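# Arrange three lettered blocks alphabetically on the mat

## Task

Of the four blocks, three have a letter on their top face. Put those three entirely on the mat, touching or nearly so, lined up straight and ordered A-to-Z from left to right as viewed from the midpoint between the two arm bases. Each letter must face up and read upright. The remaining block must end up somewhere off the mat. The arrangement must stay put without the robot holding anything; at the end open the grippers and pull the arms away.

## Robot and tools

Robot: two 6-joint arms, left_arm and right_arm, each ending in a parallel two-finger gripper. The names are labels only and do not match left/right in any picture. Nothing may be knocked or placed off the table, the arms must not collide or push on each other hard, and held blocks should not be dropped, slammed or shoved forcefully. Brief outside tugs on a held block or nudges to loose blocks can occur.

Frame: one shared scene frame for all positions. Origin on the table surface between the arms, +z up, +x outward over the table, left_arm on the +y side. Positions are in metres, orientations are quaternions in w,x,y,z order. The reported hand position can be slightly wrong, more so when the arm is stretched far.

Gripper geometry: fingers point along the gripper's +z axis and close along its y axis. The reported end_effector_position sits between the pads when closed, roughly 2 cm short of the fingertips; closing pushes the tips about 10 mm further along +z. Full open pad gap is 0.084 m.

Tool execute_actions, argument actions: a list holding zero or one item. Empty list: just read the current state. An item with rows (and optional steps) is a motion; an item with only steps is a wait. Optional pictures (true/false) controls whether camera images come back; by default they do.
Motion item: rows is a list of 1 to 15 rows, steps is 1 to 15 (default 15). Each control step lasts 1/30 s and uses one row; if rows run out, the last row is held. Every row has exactly 14 numbers covering both arms, even if only one moves: left_arm waist, shoulder, elbow, forearm roll, wrist pitch, wrist roll, opening, then the same seven for right_arm. The six joint values are absolute target angles in radians (same as printed under Joint positions), not offsets. Stated joint ranges: waist -6.283 to 6.283, shoulder -2.059 to 2.094, elbow -3.927 to 0.192, forearm roll -6.283 to 6.283, wrist pitch -1.693 to 3.142, wrist roll -6.283 to 6.283. Real ends may differ by up to 0.010 rad. A target more than 0.010 rad outside a range and beyond the joint's last reported angle makes the whole call rejected, with nothing sent. A target past the real end is clipped there and the result may say "joint sent to its limit" (possibly about an earlier, still-running motion); no such line does not prove more travel exists. Opening is an absolute command from -1 (closed) to +1 (fully open).
Wait item: steps up to 300, counted from the previous result, with time spent composing a reply included.

Motion limits: joint targets move at most 3.14 rad/s, with 0.16 s to accelerate; an arm's joints are slowed together so they arrive at once. Each step's target stays within 0.623 rad of the measured angle, and if targets would move the gripper more than 70 mm from where it is measured, all that arm's targets are pulled back proportionally. So large moves need several calls. Between calls the arms keep heading to the last row sent, until they settle or a step is HELD; then only a new motion moves them further. Fingers already moving continue.

Gripping: grip_measured is the measured opening on the same -1..1 scale. To hold, keep commanding a value clearly below it; larger gap means stronger squeeze (about 24 N per pad max for parts up to about 6 cm; -1 gives full force). Echoing grip_measured still holds lightly, weaker for wider parts. Closing quickly can press harder and even spring the fingers open.

Result lines: per-arm state (left_arm: ... | right_arm: ...) with end_effector_position, end_effector_quat_wxyz, linear (m/s) and angular (rad/s) velocity. Joint positions and Joint velocities: per arm six joints (rad, rad/s) then pad gap (m, m/s). "joint command not followed": the clearance check altered or blocked joint targets on some steps; the rest of the row still ran. HELD: marks steps where the row was partly or wholly not sent. TORQUE FAULT: a joint hit its load limit (waist 46, shoulder 46, elbow 27.6, forearm roll 27.6, wrist pitch 18.4, wrist roll 18.4 N m, held weight included); that arm backs off, freezes 10 s and drops the rest of the call. MOTOR HOT appears from 65 °C; at 80 °C an OVER-TEMPERATURE FAULT brakes that arm until cooled. Holding loads heats motors even while idle; avoid stops of any kind.

Cameras: cam_head_left and cam_head_right (fixed, overhead behind the arms) and cam_left_wrist, cam_right_wrist (on the hands), all 672x504, returned in that order. Calibration (pinhole plus radial distortion, OpenCV style, T_world_to_cam maps the scene frame into the camera frame) is given for scene 1 and may be off by a couple of degrees and millimetres; results list cameras whose numbers change. Wrist camera poses follow the arm's joint readings.

Tool zoom_image: camera (one of the four names) and region [x0, y0, x1, y1] in pixels of that camera's latest full image, top-left origin, at most 504 by 504. Returns an enlarged view for reading letters and checking placement.

Tool finished_scene: argument scene, the number of the current scene. Replying without any tool call ends everything. Before calling, make sure blocks rest by themselves, grippers are open and arms are clear.

Each tool is called after "Request:" in YAML: its name, and indented under it one key for each argument.

## Session

Request:
execute_actions:
  actions: []

Scene clock: 0.00 s of 7600.00 s.
left_arm: end_effector_position=(+0.2336, +0.3967, +0.2357) grip_measured=+1.00 end_effector_quat_wxyz=(+0.023, +0.268, +0.939, -0.215) end_effector_velocity=(-0.000, +0.000, -0.000) end_effector_angular_velocity=(+0.000, -0.000, +0.001) | right_arm: end_effector_position=(+0.5269, -0.2774, +0.2852) grip_measured=+1.00 end_effector_quat_wxyz=(-0.005, +0.606, +0.795, +0.012) end_effector_velocity=(+0.000, -0.000, -0.000) end_effector_angular_velocity=(-0.000, +0.001, -0.000)
Joint positions: left_arm=[ 0.396 -0.779 -0.502 -0.355  1.543 -2.091  0.084] | right_arm=[ 0.409  0.175 -1.517  0.024  1.329 -1.597  0.084]
Joint velocities: left_arm=[ 0. -0.  0.  0. -0. -0.  0.] | right_arm=[-0.     0.001 -0.     0.    -0.    -0.    -0.   ]
camera_calibration (this result's frames):
cam_left_wrist: T_world_to_cam=[[0.521359, 0.746897, -0.412711, -0.286467], [0.849115, -0.502123, 0.163939, 0.032085], [-0.0847858, -0.43591, -0.895988, 0.535305], [0, 0, 0, 1]] pos_world=[0.167494, 0.463417, 0.356138]
cam_right_wrist: T_world_to_cam=[[0.959766, 0.280593, 0.0107919, -0.397612], [0.280777, -0.959474, -0.0239398, -0.336693], [0.0036372, 0.0260067, -0.999655, 0.425139], [0, 0, 0, 1]] pos_world=[0.474604, -0.222537, 0.421223]

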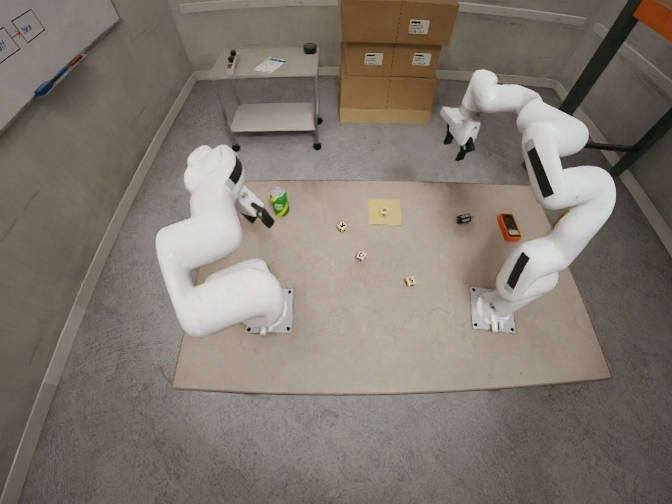

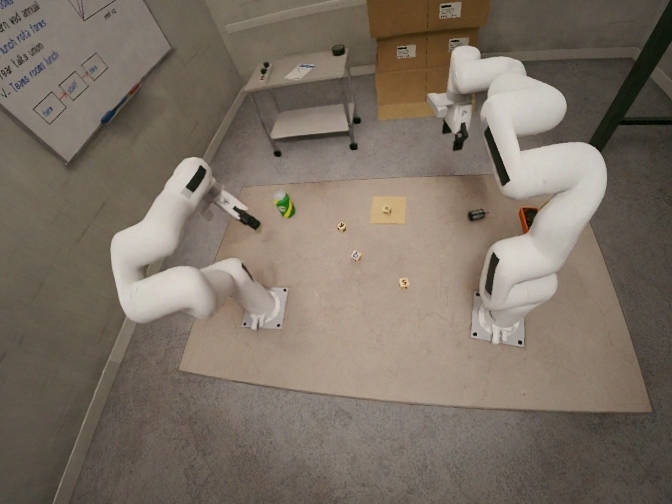

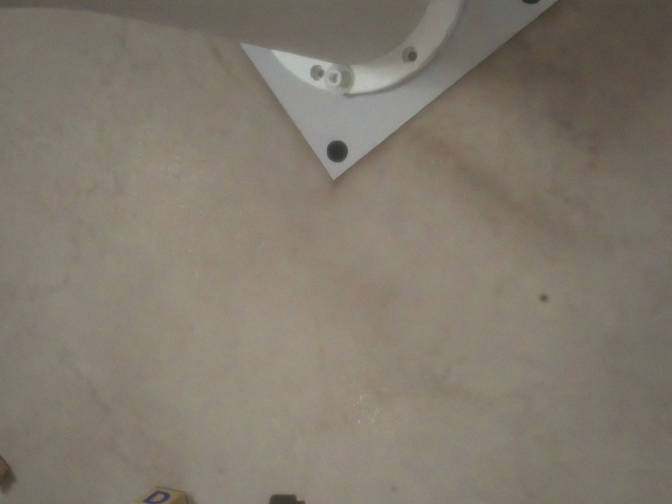

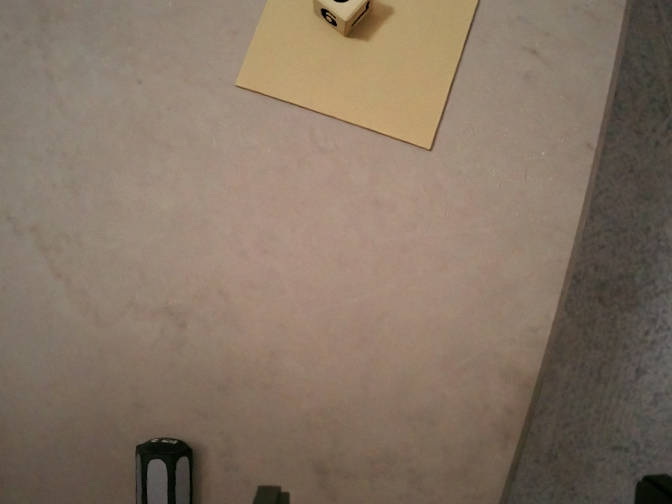

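Request:
zoom_image:
  camera: "cam_head_left"
  region: [320, 190, 440, 300]

Request:
execute_actions:
  actions:
    - {"rows":[[0.8,-0.779,-0.502,-0.355,1.543,-2.091,1,1.15,-0.3,-1.25,0,1.55,0.99,1]]}
  pictures: false

Request:
execute_actions:
  actions:
    - {"steps":35}

Region (320, 190, 440, 300) of cam_head_left's 672x504 image, scaled by 4.200, with more detail than that image has; it fills the top 462 rows of this view, and the rest is white.

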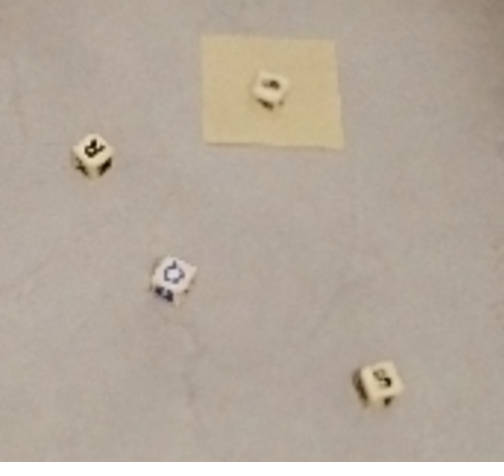

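Scene clock: 6.33 s of 7600.00 s.
left_arm: end_effector_position=(+0.2137, +0.4816, +0.2357) grip_measured=+1.00 end_effector_quat_wxyz=(+0.066, +0.076, +0.973, -0.207) end_effector_velocity=(-0.003, +0.005, -0.000) end_effector_angular_velocity=(-0.004, +0.000, +0.031) | right_arm: end_effector_position=(+0.4018, -0.1548, +0.3347) grip_measured=+1.00 end_effector_quat_wxyz=(-0.005, +0.615, +0.789, +0.006) end_effector_velocity=(-0.319, +0.216, +0.093) end_effector_angular_velocity=(-0.026, +0.011, -0.256)
Joint positions: left_arm=[ 0.796 -0.779 -0.502 -0.355  1.543 -2.091  0.084] | right_arm=[ 0.741 -0.046 -1.393  0.013  1.432 -1.24   0.084]
Joint velocities: left_arm=[ 0.031  0.002 -0.    -0.002  0.002 -0.    -0.   ] | right_arm=[ 0.771 -0.48   0.268 -0.024  0.221  1.033 -0.   ]
Steps of this call (steps 1 to 90: nothing new was sent; then 2.83 s passed at rest; steps 91 to 105: all 15 steps of this action). Readings (joint positions):
91: left_arm=[0.396 -0.779 -0.502 -0.355 1.543 -2.091] | right_arm=[0.410 0.175 -1.517 0.024 1.329 -1.596]
92: left_arm=[0.401 -0.779 -0.502 -0.355 1.544 -2.091] | right_arm=[0.413 0.172 -1.514 0.024 1.331 -1.590]
94: left_arm=[0.453 -0.779 -0.502 -0.355 1.544 -2.091] | right_arm=[0.453 0.142 -1.493 0.022 1.347 -1.546]
98: left_arm=[0.682 -0.779 -0.502 -0.355 1.543 -2.091] | right_arm=[0.560 0.065 -1.457 0.019 1.379 -1.445]
105: the state above

Scene clock: 7.50 s of 7600.00 s.
left_arm: end_effector_position=(+0.2134, +0.4824, +0.2357) grip_measured=+1.00 end_effector_quat_wxyz=(+0.066, +0.074, +0.973, -0.206) end_effector_velocity=(+0.000, -0.000, +0.000) end_effector_angular_velocity=(+0.001, -0.001, -0.000) | right_arm: end_effector_position=(+0.2247, -0.0904, +0.3734) grip_measured=+1.00 end_effector_quat_wxyz=(+0.000, +1.000, +0.002, -0.000) end_effector_velocity=(-0.000, +0.001, +0.001) end_effector_angular_velocity=(+0.003, -0.002, -0.056)
Joint positions: left_arm=[ 0.8   -0.779 -0.502 -0.355  1.543 -2.091  0.084] | right_arm=[ 1.15  -0.3   -1.25  -0.     1.55   0.986  0.084]
Joint velocities: left_arm=[-0.    -0.001 -0.001  0.     0.    -0.     0.   ] | right_arm=[ 0.002 -0.001  0.    -0.    -0.002  0.058 -0.   ]
Steps of this call (steps 1 to 35: the robot went on to your last target). Readings (joint positions):
1: left_arm=[0.797 -0.779 -0.502 -0.355 1.543 -2.091] | right_arm=[0.766 -0.062 -1.384 0.012 1.439 -1.204]
2: left_arm=[0.798 -0.779 -0.502 -0.355 1.543 -2.091] | right_arm=[0.792 -0.078 -1.375 0.011 1.446 -1.167]
4: left_arm=[0.798 -0.779 -0.502 -0.355 1.543 -2.091] | right_arm=[0.843 -0.110 -1.357 0.010 1.461 -1.084]
8: left_arm=[0.799 -0.779 -0.502 -0.355 1.543 -2.091] | right_arm=[0.944 -0.172 -1.322 0.007 1.490 -0.881]
35: the state above
camera_calibration (this result's frames):
cam_left_wrist: T_world_to_cam=[[0.185948, 0.891836, -0.412374, -0.338331], [0.978083, -0.127991, 0.164233, -0.115899], [0.0936884, -0.433875, -0.896089, 0.531896], [0, 0, 0, 1]] pos_world=[0.126439, 0.517677, 0.356141]
cam_right_wrist: T_world_to_cam=[[0.0187705, -0.99982, -0.00289965, -0.0601835], [-0.999823, -0.018768, -0.000861434, 0.293832], [0.000806858, 0.0029153, -0.999995, 0.508267], [0, 0, 0, 1]] pos_world=[0.2945, -0.0561397, 0.508343]

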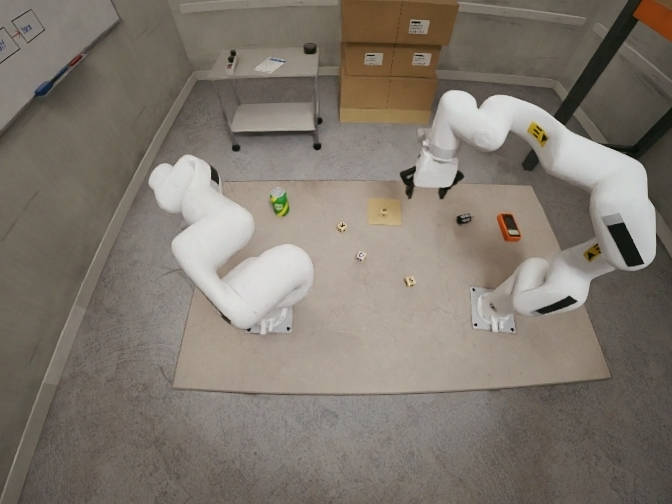

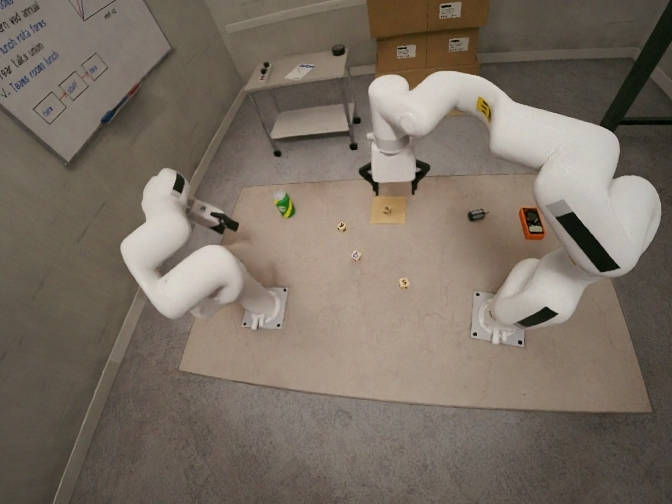

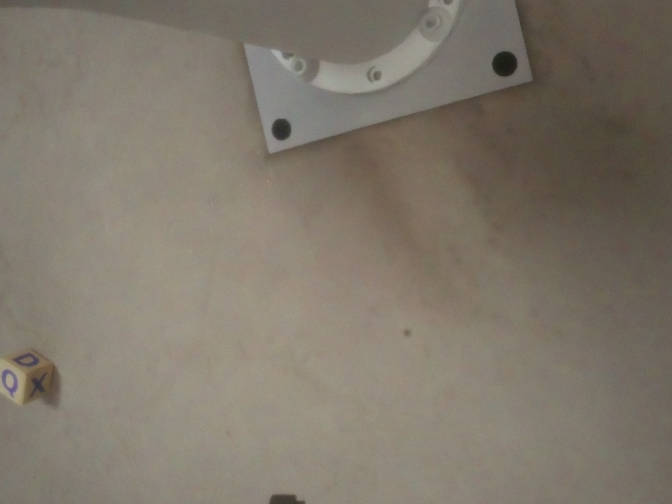

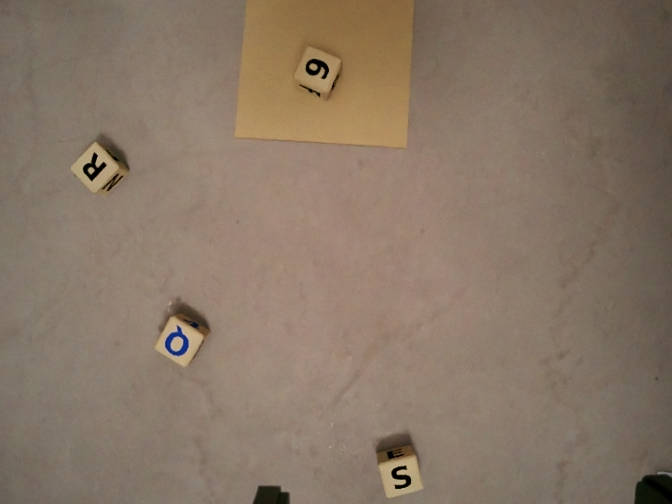

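Request:
zoom_image:
  camera: "cam_right_wrist"
  region: [50, 120, 250, 390]

Request:
zoom_image:
  camera: "cam_right_wrist"
  region: [360, 430, 440, 504]

Region (50, 120, 250, 390) of cam_right_wrist's 672x504 image, scaled by 1.867, with more detail than that image has; it fills the left 373 columns of this view, and the rest is white.

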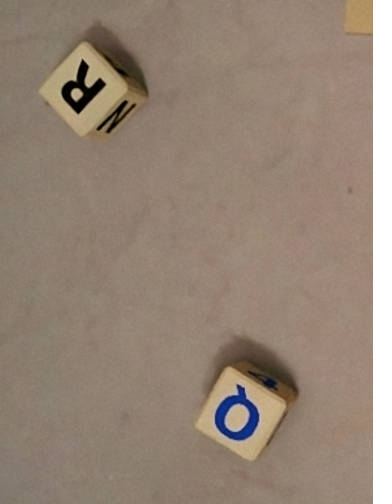

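Region (360, 430, 440, 504) of cam_right_wrist's 672x504 image, scaled by 6.300, with more detail than that image has; it fills the top 466 rows of this view, and the rest is white.

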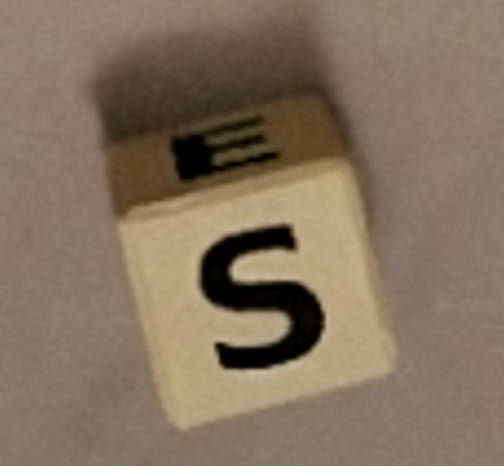

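Request:
execute_actions:
  actions:
    - {"rows":[[0.8,-0.779,-0.502,-0.355,1.543,-2.091,1,0.897,0.445,-1.42,0,0.975,1.07,1]]}
  pictures: false

Request:
execute_actions:
  actions:
    - {"steps":25}

Scene clock: 40.37 s of 7600.00 s.
left_arm: end_effector_position=(+0.2134, +0.4824, +0.2357) grip_measured=+1.00 end_effector_quat_wxyz=(+0.066, +0.074, +0.973, -0.206) end_effector_velocity=(-0.000, -0.000, -0.000) end_effector_angular_velocity=(-0.001, +0.000, -0.000) | right_arm: end_effector_position=(+0.3463, -0.0316, +0.2612) grip_measured=+1.00 end_effector_quat_wxyz=(-0.005, +0.996, -0.091, +0.004) end_effector_velocity=(+0.250, +0.064, -0.316) end_effector_angular_velocity=(-0.031, +0.029, -0.380)
Joint positions: left_arm=[ 0.8   -0.779 -0.502 -0.355  1.543 -2.091  0.084] | right_arm=[ 1.013  0.09  -1.342 -0.     1.238  1.033  0.084]
Joint velocities: left_arm=[ 0.     0.001  0.001  0.    -0.     0.     0.   ] | right_arm=[-0.289  0.887 -0.192  0.001 -0.653  0.091  0.   ]
Steps of this call (steps 1 to 30: the robot went on to your last target; steps 31 to 100: nothing new was sent; then 29.03 s passed at rest; steps 101 to 115: all 15 steps of this action). Readings (joint positions):
101: left_arm=[0.800 -0.779 -0.502 -0.355 1.543 -2.091] | right_arm=[1.150 -0.300 -1.250 0.000 1.550 0.990]
102: left_arm=[0.800 -0.779 -0.502 -0.355 1.543 -2.091] | right_arm=[1.148 -0.296 -1.252 0.000 1.544 0.991]
104: left_arm=[0.800 -0.779 -0.502 -0.355 1.543 -2.091] | right_arm=[1.130 -0.253 -1.270 0.000 1.499 0.997]
108: left_arm=[0.800 -0.779 -0.502 -0.355 1.543 -2.091] | right_arm=[1.081 -0.120 -1.296 -0.000 1.393 1.012]
115: the state above

Scene clock: 41.20 s of 7600.00 s.
left_arm: end_effector_position=(+0.2134, +0.4824, +0.2357) grip_measured=+1.00 end_effector_quat_wxyz=(+0.066, +0.074, +0.973, -0.206) end_effector_velocity=(+0.000, -0.000, +0.000) end_effector_angular_velocity=(-0.000, +0.000, -0.001) | right_arm: end_effector_position=(+0.4371, -0.0283, +0.1219) grip_measured=+1.00 end_effector_quat_wxyz=(-0.000, +0.986, -0.166, +0.000) end_effector_velocity=(-0.001, -0.002, -0.005) end_effector_angular_velocity=(-0.006, +0.007, -0.002)
Joint positions: left_arm=[ 0.8   -0.779 -0.502 -0.355  1.543 -2.091  0.084] | right_arm=[ 0.897  0.444 -1.42   0.     0.975  1.07   0.084]
Joint velocities: left_arm=[-0.001  0.001 -0.001  0.     0.     0.    -0.   ] | right_arm=[-0.002  0.008  0.001  0.     0.     0.     0.   ]
Steps of this call (steps 1 to 25: the robot went on to your last target). Readings (joint positions):
1: left_arm=[0.800 -0.779 -0.502 -0.355 1.543 -2.091] | right_arm=[1.003 0.120 -1.348 -0.000 1.216 1.036]
2: left_arm=[0.800 -0.779 -0.502 -0.355 1.543 -2.091] | right_arm=[0.994 0.149 -1.355 -0.000 1.195 1.039]
4: left_arm=[0.800 -0.779 -0.502 -0.355 1.543 -2.091] | right_arm=[0.975 0.208 -1.368 -0.000 1.151 1.045]
8: left_arm=[0.800 -0.779 -0.502 -0.355 1.543 -2.091] | right_arm=[0.937 0.323 -1.393 -0.000 1.065 1.057]
25: the state above
camera_calibration (this result's frames):
cam_left_wrist: T_world_to_cam=[[0.185946, 0.891836, -0.412374, -0.338331], [0.978083, -0.127989, 0.164233, -0.1159], [0.0936896, -0.433875, -0.896089, 0.531895], [0, 0, 0, 1]] pos_world=[0.126438, 0.517678, 0.356141]
cam_right_wrist: T_world_to_cam=[[-0.312625, -0.949868, -0.00393947, 0.14357], [-0.949873, 0.312633, -0.00144565, 0.494756], [0.00260479, 0.00329005, -0.999991, 0.255587], [0, 0, 0, 1]] pos_world=[0.514173, -0.0191457, 0.256865]

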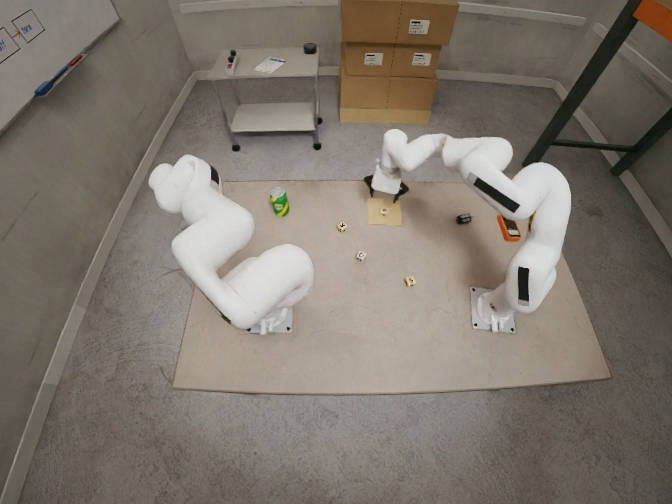

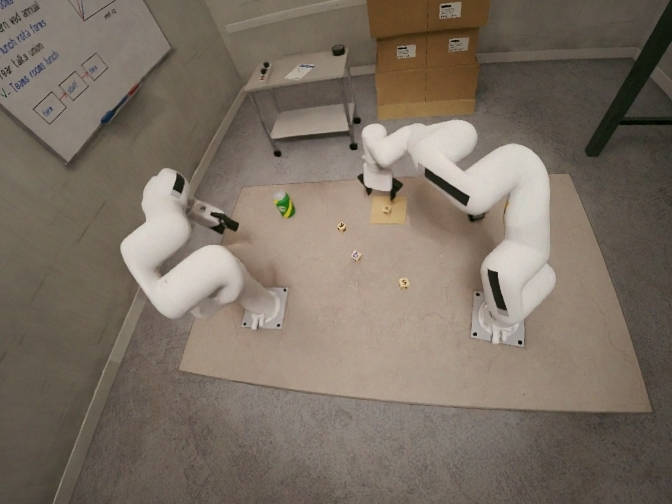

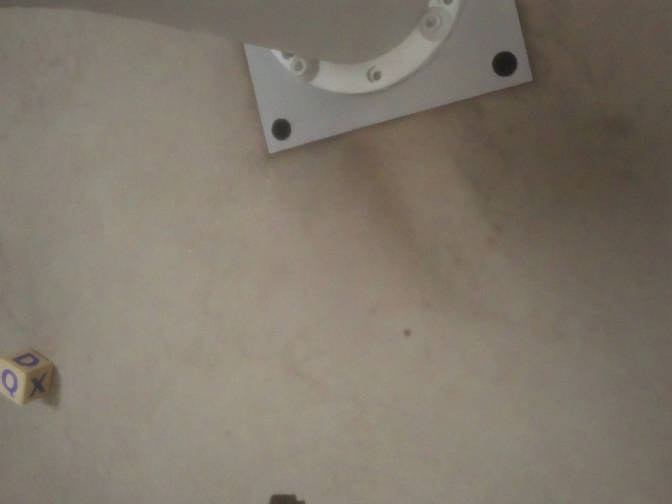

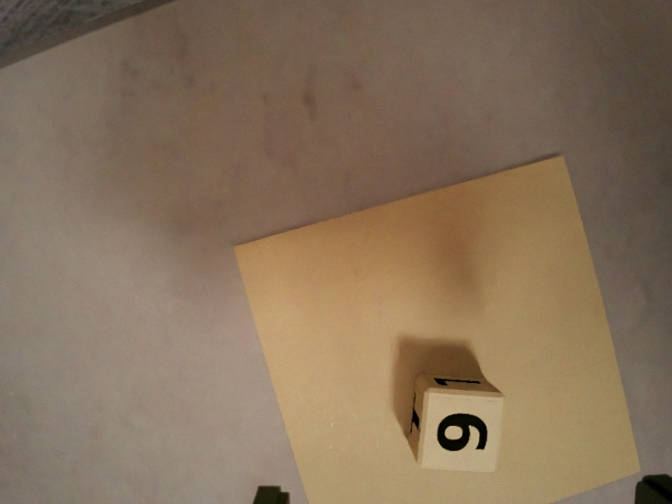

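Request:
execute_actions:
  actions:
    - {"rows":[[0.8,-0.779,-0.502,-0.355,1.543,-2.091,1,0.884,0.588,-1.333,0,0.745,1.09,1]]}
  pictures: false

Request:
execute_actions:
  actions:
    - {"rows":[[0.8,-0.779,-0.502,-0.355,1.543,-2.091,1,0.884,0.588,-1.333,0,0.745,1.09,1],[0.8,-0.779,-0.502,-0.355,1.543,-2.091,1,0.884,0.588,-1.333,0,0.745,1.09,0.5],[0.8,-0.779,-0.502,-0.355,1.543,-2.091,1,0.884,0.588,-1.333,0,0.745,1.09,0],[0.8,-0.779,-0.502,-0.355,1.543,-2.091,1,0.884,0.588,-1.333,0,0.745,1.09,-0.2],[0.8,-0.779,-0.502,-0.355,1.543,-2.091,1,0.884,0.588,-1.333,0,0.745,1.09,-0.7]]}
  pictures: false

Request:
execute_actions:
  actions:
    - {"rows":[[0.8,-0.779,-0.502,-0.355,1.543,-2.091,1,0.884,0.53,-1.35,0,0.82,1.09,-0.7],[0.8,-0.779,-0.502,-0.355,1.543,-2.091,1,0.884,0.53,-1.35,0,0.82,1.09,-0.7],[0.8,-0.779,-0.502,-0.355,1.543,-2.091,1,0.884,0.53,-1.35,0,0.82,1.09,-0.7],[0.8,-0.779,-0.502,-0.355,1.543,-2.091,1,0.884,0.53,-1.35,0,0.82,1.09,-0.7],[0.8,-0.779,-0.502,-0.355,1.543,-2.091,1,0.57,0.53,-1.35,0,0.82,1.09,-0.7]]}
  pictures: false

Request:
execute_actions:
  actions:
    - {"steps":8}
  pictures: false

Request:
execute_actions:
  actions:
    - {"rows":[[0.8,-0.779,-0.502,-0.355,1.543,-2.091,1,0.57,0.588,-1.333,0,0.745,1.09,-0.7]]}
  pictures: false

Request:
execute_actions:
  actions:
    - {"rows":[[0.8,-0.779,-0.502,-0.355,1.543,-2.091,1,0.57,0.588,-1.333,0,0.745,1.09,1]],"steps":10}
  pictures: false

Request:
execute_actions:
  actions:
    - {"rows":[[0.8,-0.779,-0.502,-0.355,1.543,-2.091,1,0.57,0.44,-1.4,0,0.96,1.09,1]],"steps":8}
  pictures: false

Request:
execute_actions:
  actions:
    - {"rows":[[0.8,-0.779,-0.502,-0.355,1.543,-2.091,1,1.32,0.294,-1.194,0,0.9,0.09,1]]}
  pictures: false

Request:
execute_actions:
  actions:
    - {"steps":28}

Scene clock: 62.00 s of 7600.00 s.
left_arm: end_effector_position=(+0.2134, +0.4824, +0.2357) grip_measured=+1.00 end_effector_quat_wxyz=(+0.066, +0.074, +0.973, -0.206) end_effector_velocity=(+0.000, +0.000, -0.000) end_effector_angular_velocity=(-0.000, +0.000, +0.000) | right_arm: end_effector_position=(+0.4385, -0.0371, +0.0258) grip_measured=+1.00 end_effector_quat_wxyz=(-0.002, +0.983, -0.182, +0.001) end_effector_velocity=(+0.014, +0.013, +0.018) end_effector_angular_velocity=(+0.044, -0.049, -0.004)
Joint positions: left_arm=[ 0.8   -0.779 -0.502 -0.355  1.543 -2.091  0.084] | right_arm=[ 0.884  0.585 -1.336 -0.     0.747  1.09   0.084]
Joint velocities: left_arm=[ 0.     0.001  0.    -0.    -0.001  0.     0.   ] | right_arm=[ 0.    -0.018 -0.015  0.001 -0.033  0.003  0.   ]
Steps of this call (steps 1 to 15: the robot went on to your last target; steps 16 to 90: nothing new was sent; then 17.30 s passed at rest; steps 91 to 105: all 15 steps of this action). Readings (joint positions):
91: left_arm=[0.800 -0.779 -0.502 -0.355 1.543 -2.091] | right_arm=[0.897 0.445 -1.420 -0.000 0.975 1.070]
92: left_arm=[0.800 -0.779 -0.502 -0.355 1.543 -2.091] | right_arm=[0.897 0.447 -1.419 -0.000 0.968 1.071]
94: left_arm=[0.800 -0.779 -0.502 -0.355 1.543 -2.091] | right_arm=[0.894 0.471 -1.406 -0.000 0.917 1.075]
98: left_arm=[0.800 -0.779 -0.502 -0.355 1.543 -2.091] | right_arm=[0.887 0.560 -1.348 0.000 0.799 1.085]
105: the state above

Scene clock: 62.50 s of 7600.00 s.
left_arm: end_effector_position=(+0.2134, +0.4824, +0.2357) grip_measured=+1.00 end_effector_quat_wxyz=(+0.066, +0.074, +0.973, -0.206) end_effector_velocity=(+0.000, +0.000, +0.000) end_effector_angular_velocity=(+0.001, -0.001, +0.000) | right_arm: end_effector_position=(+0.4387, -0.0372, +0.0256) grip_measured=-0.33 end_effector_quat_wxyz=(-0.002, +0.983, -0.182, +0.002) end_effector_velocity=(+0.000, +0.001, -0.000) end_effector_angular_velocity=(+0.002, -0.002, -0.001)
Joint positions: left_arm=[ 0.8   -0.779 -0.502 -0.355  1.543 -2.091  0.084] | right_arm=[ 0.884  0.585 -1.335 -0.     0.745  1.09   0.03 ]
Joint velocities: left_arm=[ 0.    -0.001  0.    -0.    -0.     0.    -0.   ] | right_arm=[ 0.     0.002 -0.001  0.001 -0.003  0.001  0.   ]
Steps of this call (steps 1 to 15: all 15 steps of this action). Readings (joint positions):
1: left_arm=[0.800 -0.779 -0.502 -0.355 1.543 -2.091] | right_arm=[0.884 0.585 -1.336 -0.000 0.746 1.090]
2: left_arm=[0.800 -0.779 -0.502 -0.355 1.543 -2.091] | right_arm=[0.884 0.585 -1.336 -0.000 0.745 1.090]
4: left_arm=[0.800 -0.779 -0.502 -0.355 1.543 -2.091] | right_arm=[0.884 0.586 -1.334 -0.000 0.745 1.090]
8: left_arm=[0.800 -0.779 -0.502 -0.355 1.543 -2.091] | right_arm=[0.884 0.586 -1.335 0.000 0.745 1.090]
15: the state above

Scene clock: 63.00 s of 7600.00 s.
left_arm: end_effector_position=(+0.2134, +0.4824, +0.2357) grip_measured=+1.00 end_effector_quat_wxyz=(+0.066, +0.074, +0.973, -0.206) end_effector_velocity=(+0.000, +0.000, -0.000) end_effector_angular_velocity=(-0.001, +0.001, +0.000) | right_arm: end_effector_position=(+0.5113, -0.1423, +0.0533) grip_measured=-0.33 end_effector_quat_wxyz=(+0.001, +0.956, -0.292, -0.001) end_effector_velocity=(+0.210, -0.368, +0.031) end_effector_angular_velocity=(+0.011, -0.022, -0.744)
Joint positions: left_arm=[ 0.8   -0.779 -0.502 -0.355  1.543 -2.091  0.084] | right_arm=[ 0.659  0.536 -1.348  0.     0.815  1.09   0.03 ]
Joint velocities: left_arm=[-0.     0.002  0.     0.    -0.001 -0.     0.   ] | right_arm=[-0.745 -0.045 -0.022 -0.     0.042 -0.     0.   ]
Steps of this call (steps 1 to 15: all 15 steps of this action). Readings (joint positions):
1: left_arm=[0.800 -0.779 -0.502 -0.355 1.543 -2.091] | right_arm=[0.884 0.585 -1.335 -0.000 0.745 1.090]
2: left_arm=[0.800 -0.779 -0.502 -0.355 1.543 -2.091] | right_arm=[0.884 0.584 -1.335 -0.000 0.749 1.090]
4: left_arm=[0.800 -0.779 -0.502 -0.355 1.543 -2.091] | right_arm=[0.884 0.566 -1.335 0.000 0.783 1.090]
8: left_arm=[0.800 -0.779 -0.502 -0.355 1.543 -2.091] | right_arm=[0.842 0.540 -1.348 0.000 0.805 1.090]
15: the state above

Scene clock: 63.27 s of 7600.00 s.
left_arm: end_effector_position=(+0.2134, +0.4824, +0.2357) grip_measured=+1.00 end_effector_quat_wxyz=(+0.066, +0.074, +0.973, -0.206) end_effector_velocity=(+0.000, -0.000, +0.000) end_effector_angular_velocity=(+0.000, -0.000, -0.001) | right_arm: end_effector_position=(+0.5334, -0.1858, +0.0566) grip_measured=-0.33 end_effector_quat_wxyz=(+0.000, +0.943, -0.333, -0.000) end_effector_velocity=(-0.001, -0.001, -0.001) end_effector_angular_velocity=(-0.001, +0.004, -0.001)
Joint positions: left_arm=[ 0.8   -0.779 -0.502 -0.355  1.543 -2.091  0.084] | right_arm=[ 0.573  0.53  -1.35   0.     0.82   1.09   0.03 ]
Joint velocities: left_arm=[-0.001 -0.     0.    -0.     0.     0.    -0.   ] | right_arm=[-0.    -0.     0.003  0.001  0.002  0.     0.   ]
Steps of this call (steps 1 to 8: the robot went on to your last target). Readings (joint positions):
1: left_arm=[0.800 -0.779 -0.502 -0.355 1.543 -2.091] | right_arm=[0.634 0.534 -1.348 0.000 0.816 1.090]
2: left_arm=[0.800 -0.779 -0.502 -0.355 1.543 -2.091] | right_arm=[0.612 0.533 -1.349 -0.000 0.817 1.090]
4: left_arm=[0.800 -0.779 -0.502 -0.355 1.543 -2.091] | right_arm=[0.583 0.531 -1.350 -0.000 0.819 1.090]
8: the state above

Scene clock: 63.77 s of 7600.00 s.
left_arm: end_effector_position=(+0.2134, +0.4824, +0.2357) grip_measured=+1.00 end_effector_quat_wxyz=(+0.066, +0.074, +0.973, -0.206) end_effector_velocity=(-0.000, -0.000, -0.000) end_effector_angular_velocity=(-0.000, +0.000, -0.000) | right_arm: end_effector_position=(+0.5323, -0.1880, +0.0231) grip_measured=-0.33 end_effector_quat_wxyz=(+0.000, +0.943, -0.334, -0.000) end_effector_velocity=(+0.002, -0.000, +0.001) end_effector_angular_velocity=(+0.003, -0.005, -0.003)
Joint positions: left_arm=[ 0.8   -0.779 -0.502 -0.355  1.543 -2.091  0.084] | right_arm=[ 0.57   0.588 -1.333 -0.     0.745  1.09   0.03 ]
Joint velocities: left_arm=[-0.  0.  0. -0. -0.  0. -0.] | right_arm=[-0.002 -0.001 -0.003  0.    -0.003  0.     0.   ]
Steps of this call (steps 1 to 15: all 15 steps of this action). Readings (joint positions):
1: left_arm=[0.800 -0.779 -0.502 -0.355 1.543 -2.091] | right_arm=[0.573 0.530 -1.350 0.000 0.820 1.090]
2: left_arm=[0.800 -0.779 -0.502 -0.355 1.543 -2.091] | right_arm=[0.573 0.533 -1.349 0.000 0.813 1.090]
4: left_arm=[0.800 -0.779 -0.502 -0.355 1.543 -2.091] | right_arm=[0.572 0.555 -1.345 -0.000 0.782 1.090]
8: left_arm=[0.800 -0.779 -0.502 -0.355 1.543 -2.091] | right_arm=[0.571 0.587 -1.332 0.000 0.751 1.090]
15: the state above

Scene clock: 64.10 s of 7600.00 s.
left_arm: end_effector_position=(+0.2134, +0.4824, +0.2357) grip_measured=+1.00 end_effector_quat_wxyz=(+0.066, +0.074, +0.973, -0.206) end_effector_velocity=(+0.000, +0.000, +0.000) end_effector_angular_velocity=(+0.001, -0.001, +0.000) | right_arm: end_effector_position=(+0.5326, -0.1880, +0.0234) grip_measured=+0.99 end_effector_quat_wxyz=(-0.000, +0.943, -0.334, +0.000) end_effector_velocity=(+0.001, +0.000, +0.001) end_effector_angular_velocity=(+0.001, -0.002, -0.000)
Joint positions: left_arm=[ 0.8   -0.779 -0.502 -0.355  1.543 -2.091  0.084] | right_arm=[ 0.57   0.588 -1.333 -0.     0.745  1.09   0.084]
Joint velocities: left_arm=[-0.    -0.001  0.     0.    -0.001 -0.     0.   ] | right_arm=[-0.    -0.    -0.001  0.    -0.001 -0.     0.005]
Steps of this call (steps 1 to 10: all 10 steps of this action). Readings (joint positions):
1: left_arm=[0.800 -0.779 -0.502 -0.355 1.543 -2.091] | right_arm=[0.570 0.588 -1.333 -0.000 0.745 1.090]
2: left_arm=[0.800 -0.779 -0.502 -0.355 1.543 -2.091] | right_arm=[0.570 0.588 -1.333 -0.000 0.745 1.090]
4: left_arm=[0.800 -0.779 -0.502 -0.355 1.543 -2.091] | right_arm=[0.570 0.588 -1.333 -0.000 0.745 1.090]
8: left_arm=[0.800 -0.779 -0.502 -0.355 1.543 -2.091] | right_arm=[0.570 0.588 -1.333 -0.000 0.745 1.090]
10: the state above

Scene clock: 64.37 s of 7600.00 s.
left_arm: end_effector_position=(+0.2134, +0.4824, +0.2357) grip_measured=+1.00 end_effector_quat_wxyz=(+0.066, +0.074, +0.973, -0.206) end_effector_velocity=(+0.000, +0.000, +0.000) end_effector_angular_velocity=(+0.000, +0.000, +0.000) | right_arm: end_effector_position=(+0.5398, -0.1848, +0.1032) grip_measured=+1.00 end_effector_quat_wxyz=(-0.005, +0.943, -0.334, +0.005) end_effector_velocity=(+0.042, +0.019, +0.362) end_effector_angular_velocity=(+0.084, -0.193, +0.002)
Joint positions: left_arm=[ 0.8   -0.779 -0.502 -0.355  1.543 -2.091  0.084] | right_arm=[ 0.57   0.465 -1.392 -0.     0.913  1.09   0.084]
Joint velocities: left_arm=[ 0.  0. -0.  0.  0. -0.  0.] | right_arm=[ 0.001 -0.521 -0.271 -0.     0.582 -0.001  0.   ]
Steps of this call (steps 1 to 8: all 8 steps of this action). Readings (joint positions):
1: left_arm=[0.800 -0.779 -0.502 -0.355 1.543 -2.091] | right_arm=[0.570 0.588 -1.333 -0.000 0.745 1.090]
2: left_arm=[0.800 -0.779 -0.502 -0.355 1.543 -2.091] | right_arm=[0.570 0.586 -1.334 0.000 0.750 1.090]
4: left_arm=[0.800 -0.779 -0.502 -0.355 1.543 -2.091] | right_arm=[0.570 0.561 -1.342 0.000 0.799 1.090]
8: the state above

Scene clock: 64.87 s of 7600.00 s.
left_arm: end_effector_position=(+0.2134, +0.4824, +0.2357) grip_measured=+1.00 end_effector_quat_wxyz=(+0.066, +0.074, +0.973, -0.206) end_effector_velocity=(-0.000, +0.000, +0.000) end_effector_angular_velocity=(+0.001, -0.000, +0.000) | right_arm: end_effector_position=(+0.4228, -0.0448, +0.1153) grip_measured=+1.00 end_effector_quat_wxyz=(-0.001, +1.000, -0.008, +0.001) end_effector_velocity=(-0.298, +0.269, +0.009) end_effector_angular_velocity=(-0.006, +0.002, +1.664)
Joint positions: left_arm=[ 0.8   -0.779 -0.502 -0.355  1.543 -2.091  0.084] | right_arm=[ 0.893  0.381 -1.305  0.     0.921  0.747  0.084]
Joint velocities: left_arm=[ 0.    -0.001 -0.     0.     0.    -0.     0.   ] | right_arm=[ 0.723 -0.145  0.186 -0.    -0.035 -0.94   0.   ]
Steps of this call (steps 1 to 15: all 15 steps of this action). Readings (joint positions):
1: left_arm=[0.800 -0.779 -0.502 -0.355 1.543 -2.091] | right_arm=[0.570 0.451 -1.399 -0.000 0.929 1.090]
2: left_arm=[0.800 -0.779 -0.502 -0.355 1.543 -2.091] | right_arm=[0.574 0.443 -1.400 -0.000 0.937 1.084]
4: left_arm=[0.800 -0.779 -0.502 -0.355 1.543 -2.091] | right_arm=[0.612 0.434 -1.384 -0.000 0.934 1.039]
8: left_arm=[0.800 -0.779 -0.502 -0.355 1.543 -2.091] | right_arm=[0.721 0.415 -1.349 -0.000 0.929 0.938]
15: the state above

Scene clock: 65.80 s of 7600.00 s.
left_arm: end_effector_position=(+0.2134, +0.4824, +0.2357) grip_measured=+1.00 end_effector_quat_wxyz=(+0.066, +0.074, +0.973, -0.206) end_effector_velocity=(+0.000, +0.000, -0.000) end_effector_angular_velocity=(-0.000, +0.000, +0.000) | right_arm: end_effector_position=(+0.2232, +0.0681, +0.1200) grip_measured=+1.00 end_effector_quat_wxyz=(+0.000, +0.861, +0.509, -0.000) end_effector_velocity=(-0.004, +0.002, +0.000) end_effector_angular_velocity=(+0.001, -0.001, +0.011)
Joint positions: left_arm=[ 0.8   -0.779 -0.502 -0.355  1.543 -2.091  0.084] | right_arm=[ 1.319  0.294 -1.194 -0.     0.9    0.09   0.084]
Joint velocities: left_arm=[ 0.     0.001 -0.     0.    -0.    -0.     0.   ] | right_arm=[ 0.008 -0.001 -0.    -0.001 -0.    -0.003 -0.   ]
Steps of this call (steps 1 to 28: the robot went on to your last target). Readings (joint positions):
1: left_arm=[0.800 -0.779 -0.502 -0.355 1.543 -2.091] | right_arm=[0.917 0.376 -1.298 0.000 0.919 0.715]
2: left_arm=[0.800 -0.779 -0.502 -0.355 1.543 -2.091] | right_arm=[0.941 0.371 -1.292 0.000 0.918 0.681]
4: left_arm=[0.800 -0.779 -0.502 -0.355 1.543 -2.091] | right_arm=[0.988 0.362 -1.280 0.000 0.916 0.608]
8: left_arm=[0.800 -0.779 -0.502 -0.355 1.543 -2.091] | right_arm=[1.085 0.342 -1.255 0.000 0.911 0.457]
28: the state above
camera_calibration (this result's frames):
cam_left_wrist: T_world_to_cam=[[0.185946, 0.891836, -0.412374, -0.338331], [0.978083, -0.127989, 0.164233, -0.1159], [0.0936895, -0.433875, -0.896089, 0.531895], [0, 0, 0, 1]] pos_world=[0.126438, 0.517678, 0.356141]
cam_right_wrist: T_world_to_cam=[[0.883256, -0.468882, -0.00301256, -0.131535], [-0.468886, -0.883258, -0.000819989, 0.235446], [-0.00227639, 0.0021368, -0.999995, 0.255179], [0, 0, 0, 1]] pos_world=[0.227157, 0.14574, 0.254974]

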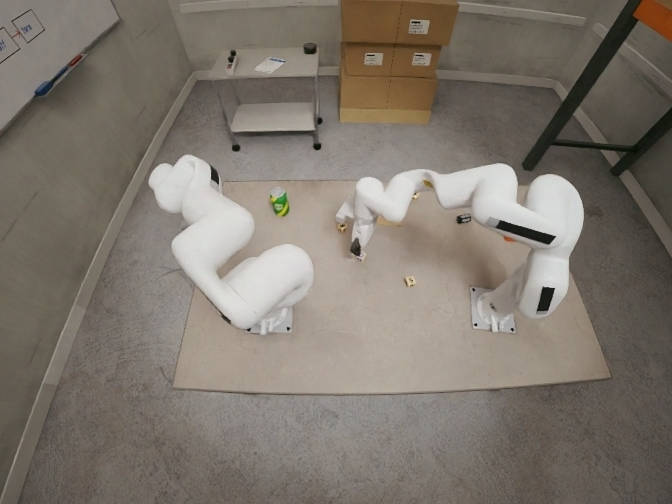

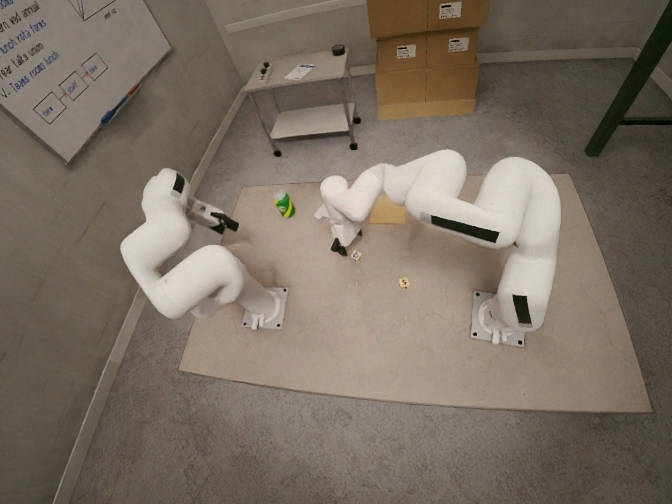

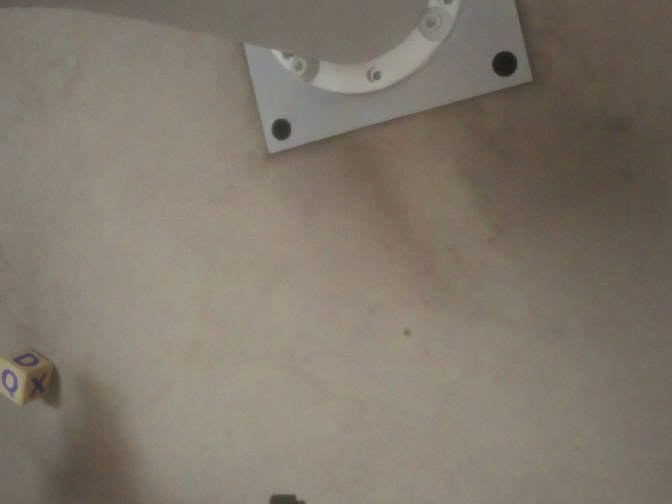

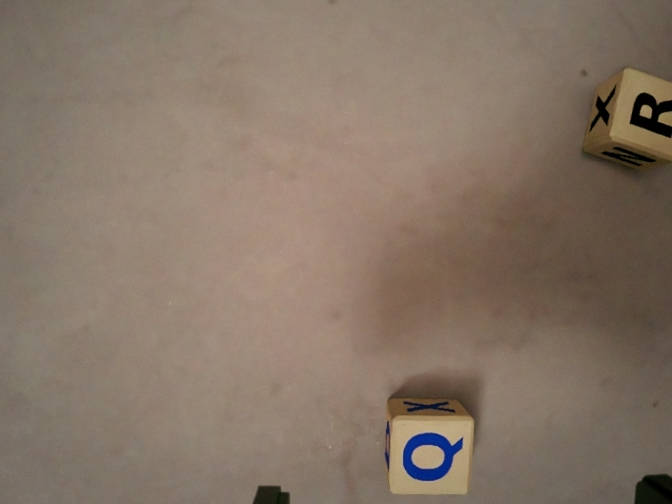

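Request:
execute_actions:
  actions:
    - {"rows":[[0.8,-0.779,-0.502,-0.355,1.543,-2.091,1,1.323,0.454,-1.117,0,0.663,0.093,1]]}
  pictures: false

Request:
execute_actions:
  actions:
    - {"rows":[[0.8,-0.779,-0.502,-0.355,1.543,-2.091,1,1.323,0.454,-1.117,0,0.663,0.093,1],[0.8,-0.779,-0.502,-0.355,1.543,-2.091,1,1.323,0.454,-1.117,0,0.663,0.093,0.5],[0.8,-0.779,-0.502,-0.355,1.543,-2.091,1,1.323,0.454,-1.117,0,0.663,0.093,0],[0.8,-0.779,-0.502,-0.355,1.543,-2.091,1,1.323,0.454,-1.117,0,0.663,0.093,-0.2],[0.8,-0.779,-0.502,-0.355,1.543,-2.091,1,1.323,0.454,-1.117,0,0.663,0.093,-0.7]]}
  pictures: false

Request:
execute_actions:
  actions:
    - {"rows":[[0.8,-0.779,-0.502,-0.355,1.543,-2.091,1,1.323,0.294,-1.194,0,0.9,0.093,-0.7]],"steps":8}
  pictures: false

Request:
execute_actions:
  actions:
    - {"rows":[[0.8,-0.779,-0.502,-0.355,1.543,-2.091,1,0.898,0.562,-1.606,0,1.044,2.358,-0.7]]}
  pictures: false

Request:
execute_actions:
  actions:
    - {"steps":28}

Scene clock: 80.80 s of 7600.00 s.
left_arm: end_effector_position=(+0.2134, +0.4824, +0.2357) grip_measured=+1.00 end_effector_quat_wxyz=(+0.066, +0.074, +0.973, -0.206) end_effector_velocity=(+0.000, +0.000, -0.000) end_effector_angular_velocity=(-0.000, +0.000, +0.000) | right_arm: end_effector_position=(+0.2195, +0.0655, +0.0277) grip_measured=+1.00 end_effector_quat_wxyz=(-0.001, +0.860, +0.509, +0.002) end_effector_velocity=(+0.005, +0.012, +0.010) end_effector_angular_velocity=(+0.042, -0.018, -0.000)
Joint positions: left_arm=[ 0.8   -0.779 -0.502 -0.355  1.543 -2.091  0.084] | right_arm=[ 1.323  0.451 -1.12  -0.     0.664  0.093  0.084]
Joint velocities: left_arm=[-0.     0.001  0.    -0.    -0.001  0.    -0.   ] | right_arm=[ 0.001 -0.008 -0.01   0.    -0.028  0.     0.   ]
Steps of this call (steps 1 to 30: the robot went on to your last target; steps 31 to 100: nothing new was sent; then 11.17 s passed at rest; steps 101 to 115: all 15 steps of this action). Readings (joint positions):
101: left_arm=[0.800 -0.779 -0.502 -0.355 1.543 -2.091] | right_arm=[1.320 0.294 -1.194 -0.000 0.900 0.090]
102: left_arm=[0.800 -0.779 -0.502 -0.355 1.543 -2.091] | right_arm=[1.320 0.296 -1.193 -0.000 0.893 0.090]
104: left_arm=[0.800 -0.779 -0.502 -0.355 1.543 -2.091] | right_arm=[1.321 0.324 -1.183 -0.000 0.841 0.091]
108: left_arm=[0.800 -0.779 -0.502 -0.355 1.543 -2.091] | right_arm=[1.322 0.424 -1.128 0.000 0.717 0.092]
115: the state above

Scene clock: 81.30 s of 7600.00 s.
left_arm: end_effector_position=(+0.2134, +0.4824, +0.2357) grip_measured=+1.00 end_effector_quat_wxyz=(+0.066, +0.074, +0.973, -0.206) end_effector_velocity=(+0.000, +0.000, +0.000) end_effector_angular_velocity=(+0.001, -0.001, +0.000) | right_arm: end_effector_position=(+0.2190, +0.0643, +0.0258) grip_measured=-0.33 end_effector_quat_wxyz=(-0.000, +0.860, +0.509, +0.000) end_effector_velocity=(-0.000, -0.001, -0.001) end_effector_angular_velocity=(-0.002, +0.001, -0.001)
Joint positions: left_arm=[ 0.8   -0.779 -0.502 -0.355  1.543 -2.091  0.084] | right_arm=[ 1.323  0.454 -1.117 -0.     0.663  0.093  0.03 ]
Joint velocities: left_arm=[-0.    -0.001 -0.     0.    -0.    -0.    -0.   ] | right_arm=[-0.     0.001  0.    -0.     0.001  0.001 -0.   ]
Steps of this call (steps 1 to 15: all 15 steps of this action). Readings (joint positions):
1: left_arm=[0.800 -0.779 -0.502 -0.355 1.543 -2.091] | right_arm=[1.323 0.451 -1.120 -0.000 0.664 0.093]
2: left_arm=[0.800 -0.779 -0.502 -0.355 1.543 -2.091] | right_arm=[1.323 0.451 -1.119 -0.000 0.663 0.093]
4: left_arm=[0.800 -0.779 -0.502 -0.355 1.543 -2.091] | right_arm=[1.323 0.452 -1.118 -0.000 0.663 0.093]
8: left_arm=[0.800 -0.779 -0.502 -0.355 1.543 -2.091] | right_arm=[1.323 0.453 -1.117 -0.000 0.663 0.093]
15: the state above

Scene clock: 81.57 s of 7600.00 s.
left_arm: end_effector_position=(+0.2134, +0.4824, +0.2357) grip_measured=+1.00 end_effector_quat_wxyz=(+0.066, +0.074, +0.973, -0.206) end_effector_velocity=(+0.000, +0.000, -0.000) end_effector_angular_velocity=(-0.001, +0.001, -0.000) | right_arm: end_effector_position=(+0.2227, +0.0729, +0.1034) grip_measured=-0.33 end_effector_quat_wxyz=(-0.004, +0.860, +0.509, +0.005) end_effector_velocity=(+0.020, +0.047, +0.367) end_effector_angular_velocity=(+0.180, -0.079, +0.002)
Joint positions: left_arm=[ 0.8   -0.779 -0.502 -0.355  1.543 -2.091  0.084] | right_arm=[ 1.323  0.325 -1.182 -0.     0.845  0.093  0.03 ]
Joint velocities: left_arm=[-0.     0.001 -0.001 -0.     0.    -0.    -0.   ] | right_arm=[ 0.    -0.568 -0.307 -0.001  0.679 -0.001  0.   ]
Steps of this call (steps 1 to 8: all 8 steps of this action). Readings (joint positions):
1: left_arm=[0.800 -0.779 -0.502 -0.355 1.543 -2.091] | right_arm=[1.323 0.454 -1.117 -0.000 0.663 0.093]
2: left_arm=[0.800 -0.779 -0.502 -0.355 1.543 -2.091] | right_arm=[1.323 0.452 -1.118 0.000 0.668 0.093]
4: left_arm=[0.800 -0.779 -0.502 -0.355 1.543 -2.091] | right_arm=[1.323 0.426 -1.127 0.000 0.718 0.093]
8: the state above

Scene clock: 82.07 s of 7600.00 s.
left_arm: end_effector_position=(+0.2134, +0.4824, +0.2357) grip_measured=+1.00 end_effector_quat_wxyz=(+0.066, +0.074, +0.973, -0.206) end_effector_velocity=(+0.000, +0.000, +0.000) end_effector_angular_velocity=(+0.001, -0.001, +0.001) | right_arm: end_effector_position=(+0.3808, +0.0368, +0.1204) grip_measured=-0.33 end_effector_quat_wxyz=(-0.001, +0.993, +0.118, +0.001) end_effector_velocity=(+0.320, -0.132, +0.007) end_effector_angular_velocity=(-0.010, +0.012, -2.397)
Joint positions: left_arm=[ 0.8   -0.779 -0.502 -0.355  1.543 -2.091  0.084] | right_arm=[ 1.046  0.473 -1.46  -0.     0.985  0.647  0.03 ]
Joint velocities: left_arm=[ 0.    -0.001  0.     0.    -0.001 -0.    -0.   ] | right_arm=[-0.568  0.344 -0.554 -0.001  0.225  1.83   0.   ]
Steps of this call (steps 1 to 15: all 15 steps of this action). Readings (joint positions):
1: left_arm=[0.800 -0.779 -0.502 -0.355 1.543 -2.091] | right_arm=[1.323 0.309 -1.191 -0.000 0.864 0.093]
2: left_arm=[0.800 -0.779 -0.502 -0.355 1.543 -2.091] | right_arm=[1.320 0.303 -1.199 -0.000 0.877 0.099]
4: left_arm=[0.800 -0.779 -0.502 -0.355 1.543 -2.091] | right_arm=[1.289 0.322 -1.233 0.000 0.893 0.151]
8: left_arm=[0.800 -0.779 -0.502 -0.355 1.543 -2.091] | right_arm=[1.188 0.387 -1.321 -0.000 0.929 0.303]
15: the state above

Scene clock: 83.00 s of 7600.00 s.
left_arm: end_effector_position=(+0.2134, +0.4824, +0.2357) grip_measured=+1.00 end_effector_quat_wxyz=(+0.066, +0.074, +0.973, -0.206) end_effector_velocity=(+0.000, +0.000, +0.000) end_effector_angular_velocity=(+0.001, -0.000, +0.000) | right_arm: end_effector_position=(+0.4619, -0.0051, +0.1226) grip_measured=-0.33 end_effector_quat_wxyz=(-0.000, +0.690, -0.724, +0.000) end_effector_velocity=(+0.001, -0.000, +0.000) end_effector_angular_velocity=(+0.001, -0.000, -0.016)
Joint positions: left_arm=[ 0.8   -0.779 -0.502 -0.355  1.543 -2.091  0.084] | right_arm=[ 0.898  0.562 -1.606  0.     1.044  2.357  0.03 ]
Joint velocities: left_arm=[-0.    -0.001  0.     0.    -0.    -0.    -0.   ] | right_arm=[-0.001  0.001 -0.002  0.001  0.001  0.014  0.   ]
Steps of this call (steps 1 to 28: the robot went on to your last target). Readings (joint positions):
1: left_arm=[0.800 -0.779 -0.502 -0.355 1.543 -2.091] | right_arm=[1.027 0.485 -1.479 -0.000 0.992 0.711]
2: left_arm=[0.800 -0.779 -0.502 -0.355 1.543 -2.091] | right_arm=[1.009 0.496 -1.497 -0.000 1.000 0.780]
4: left_arm=[0.800 -0.779 -0.502 -0.355 1.543 -2.091] | right_arm=[0.974 0.516 -1.531 -0.000 1.013 0.939]
8: left_arm=[0.800 -0.779 -0.502 -0.355 1.543 -2.091] | right_arm=[0.921 0.547 -1.581 -0.000 1.034 1.309]
28: the state above
camera_calibration (this result's frames):
cam_left_wrist: T_world_to_cam=[[0.185946, 0.891836, -0.412374, -0.338331], [0.978083, -0.127989, 0.164233, -0.1159], [0.0936896, -0.433874, -0.896089, 0.531895], [0, 0, 0, 1]] pos_world=[0.126438, 0.517678, 0.356141]
cam_right_wrist: T_world_to_cam=[[-0.999455, 0.0328518, -0.00308425, 0.495534], [0.0328548, 0.99946, -0.000917658, 0.060553], [0.00305243, -0.00101849, -0.999995, 0.255934], [0, 0, 0, 1]] pos_world=[0.492494, -0.0765388, 0.257517]

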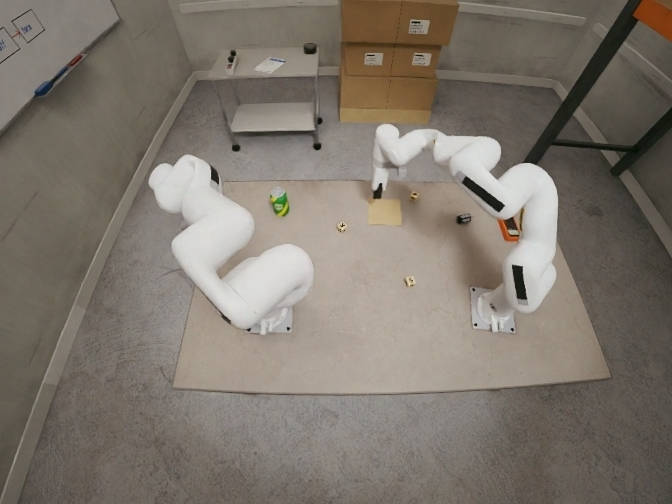

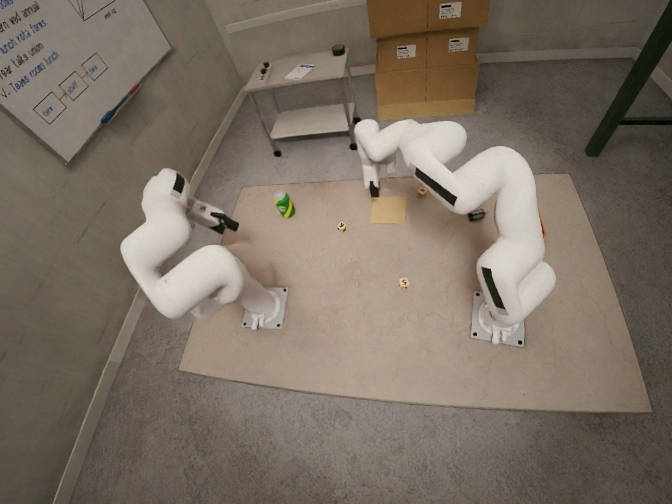

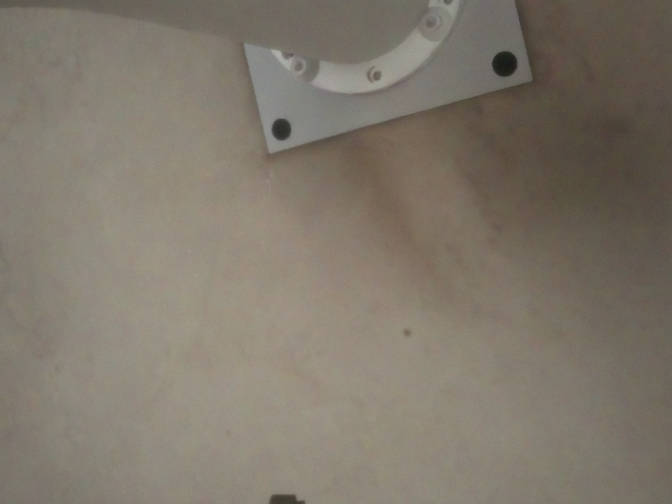

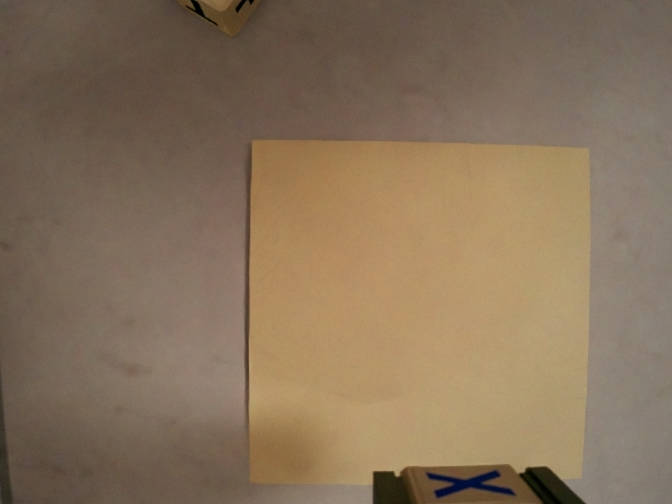

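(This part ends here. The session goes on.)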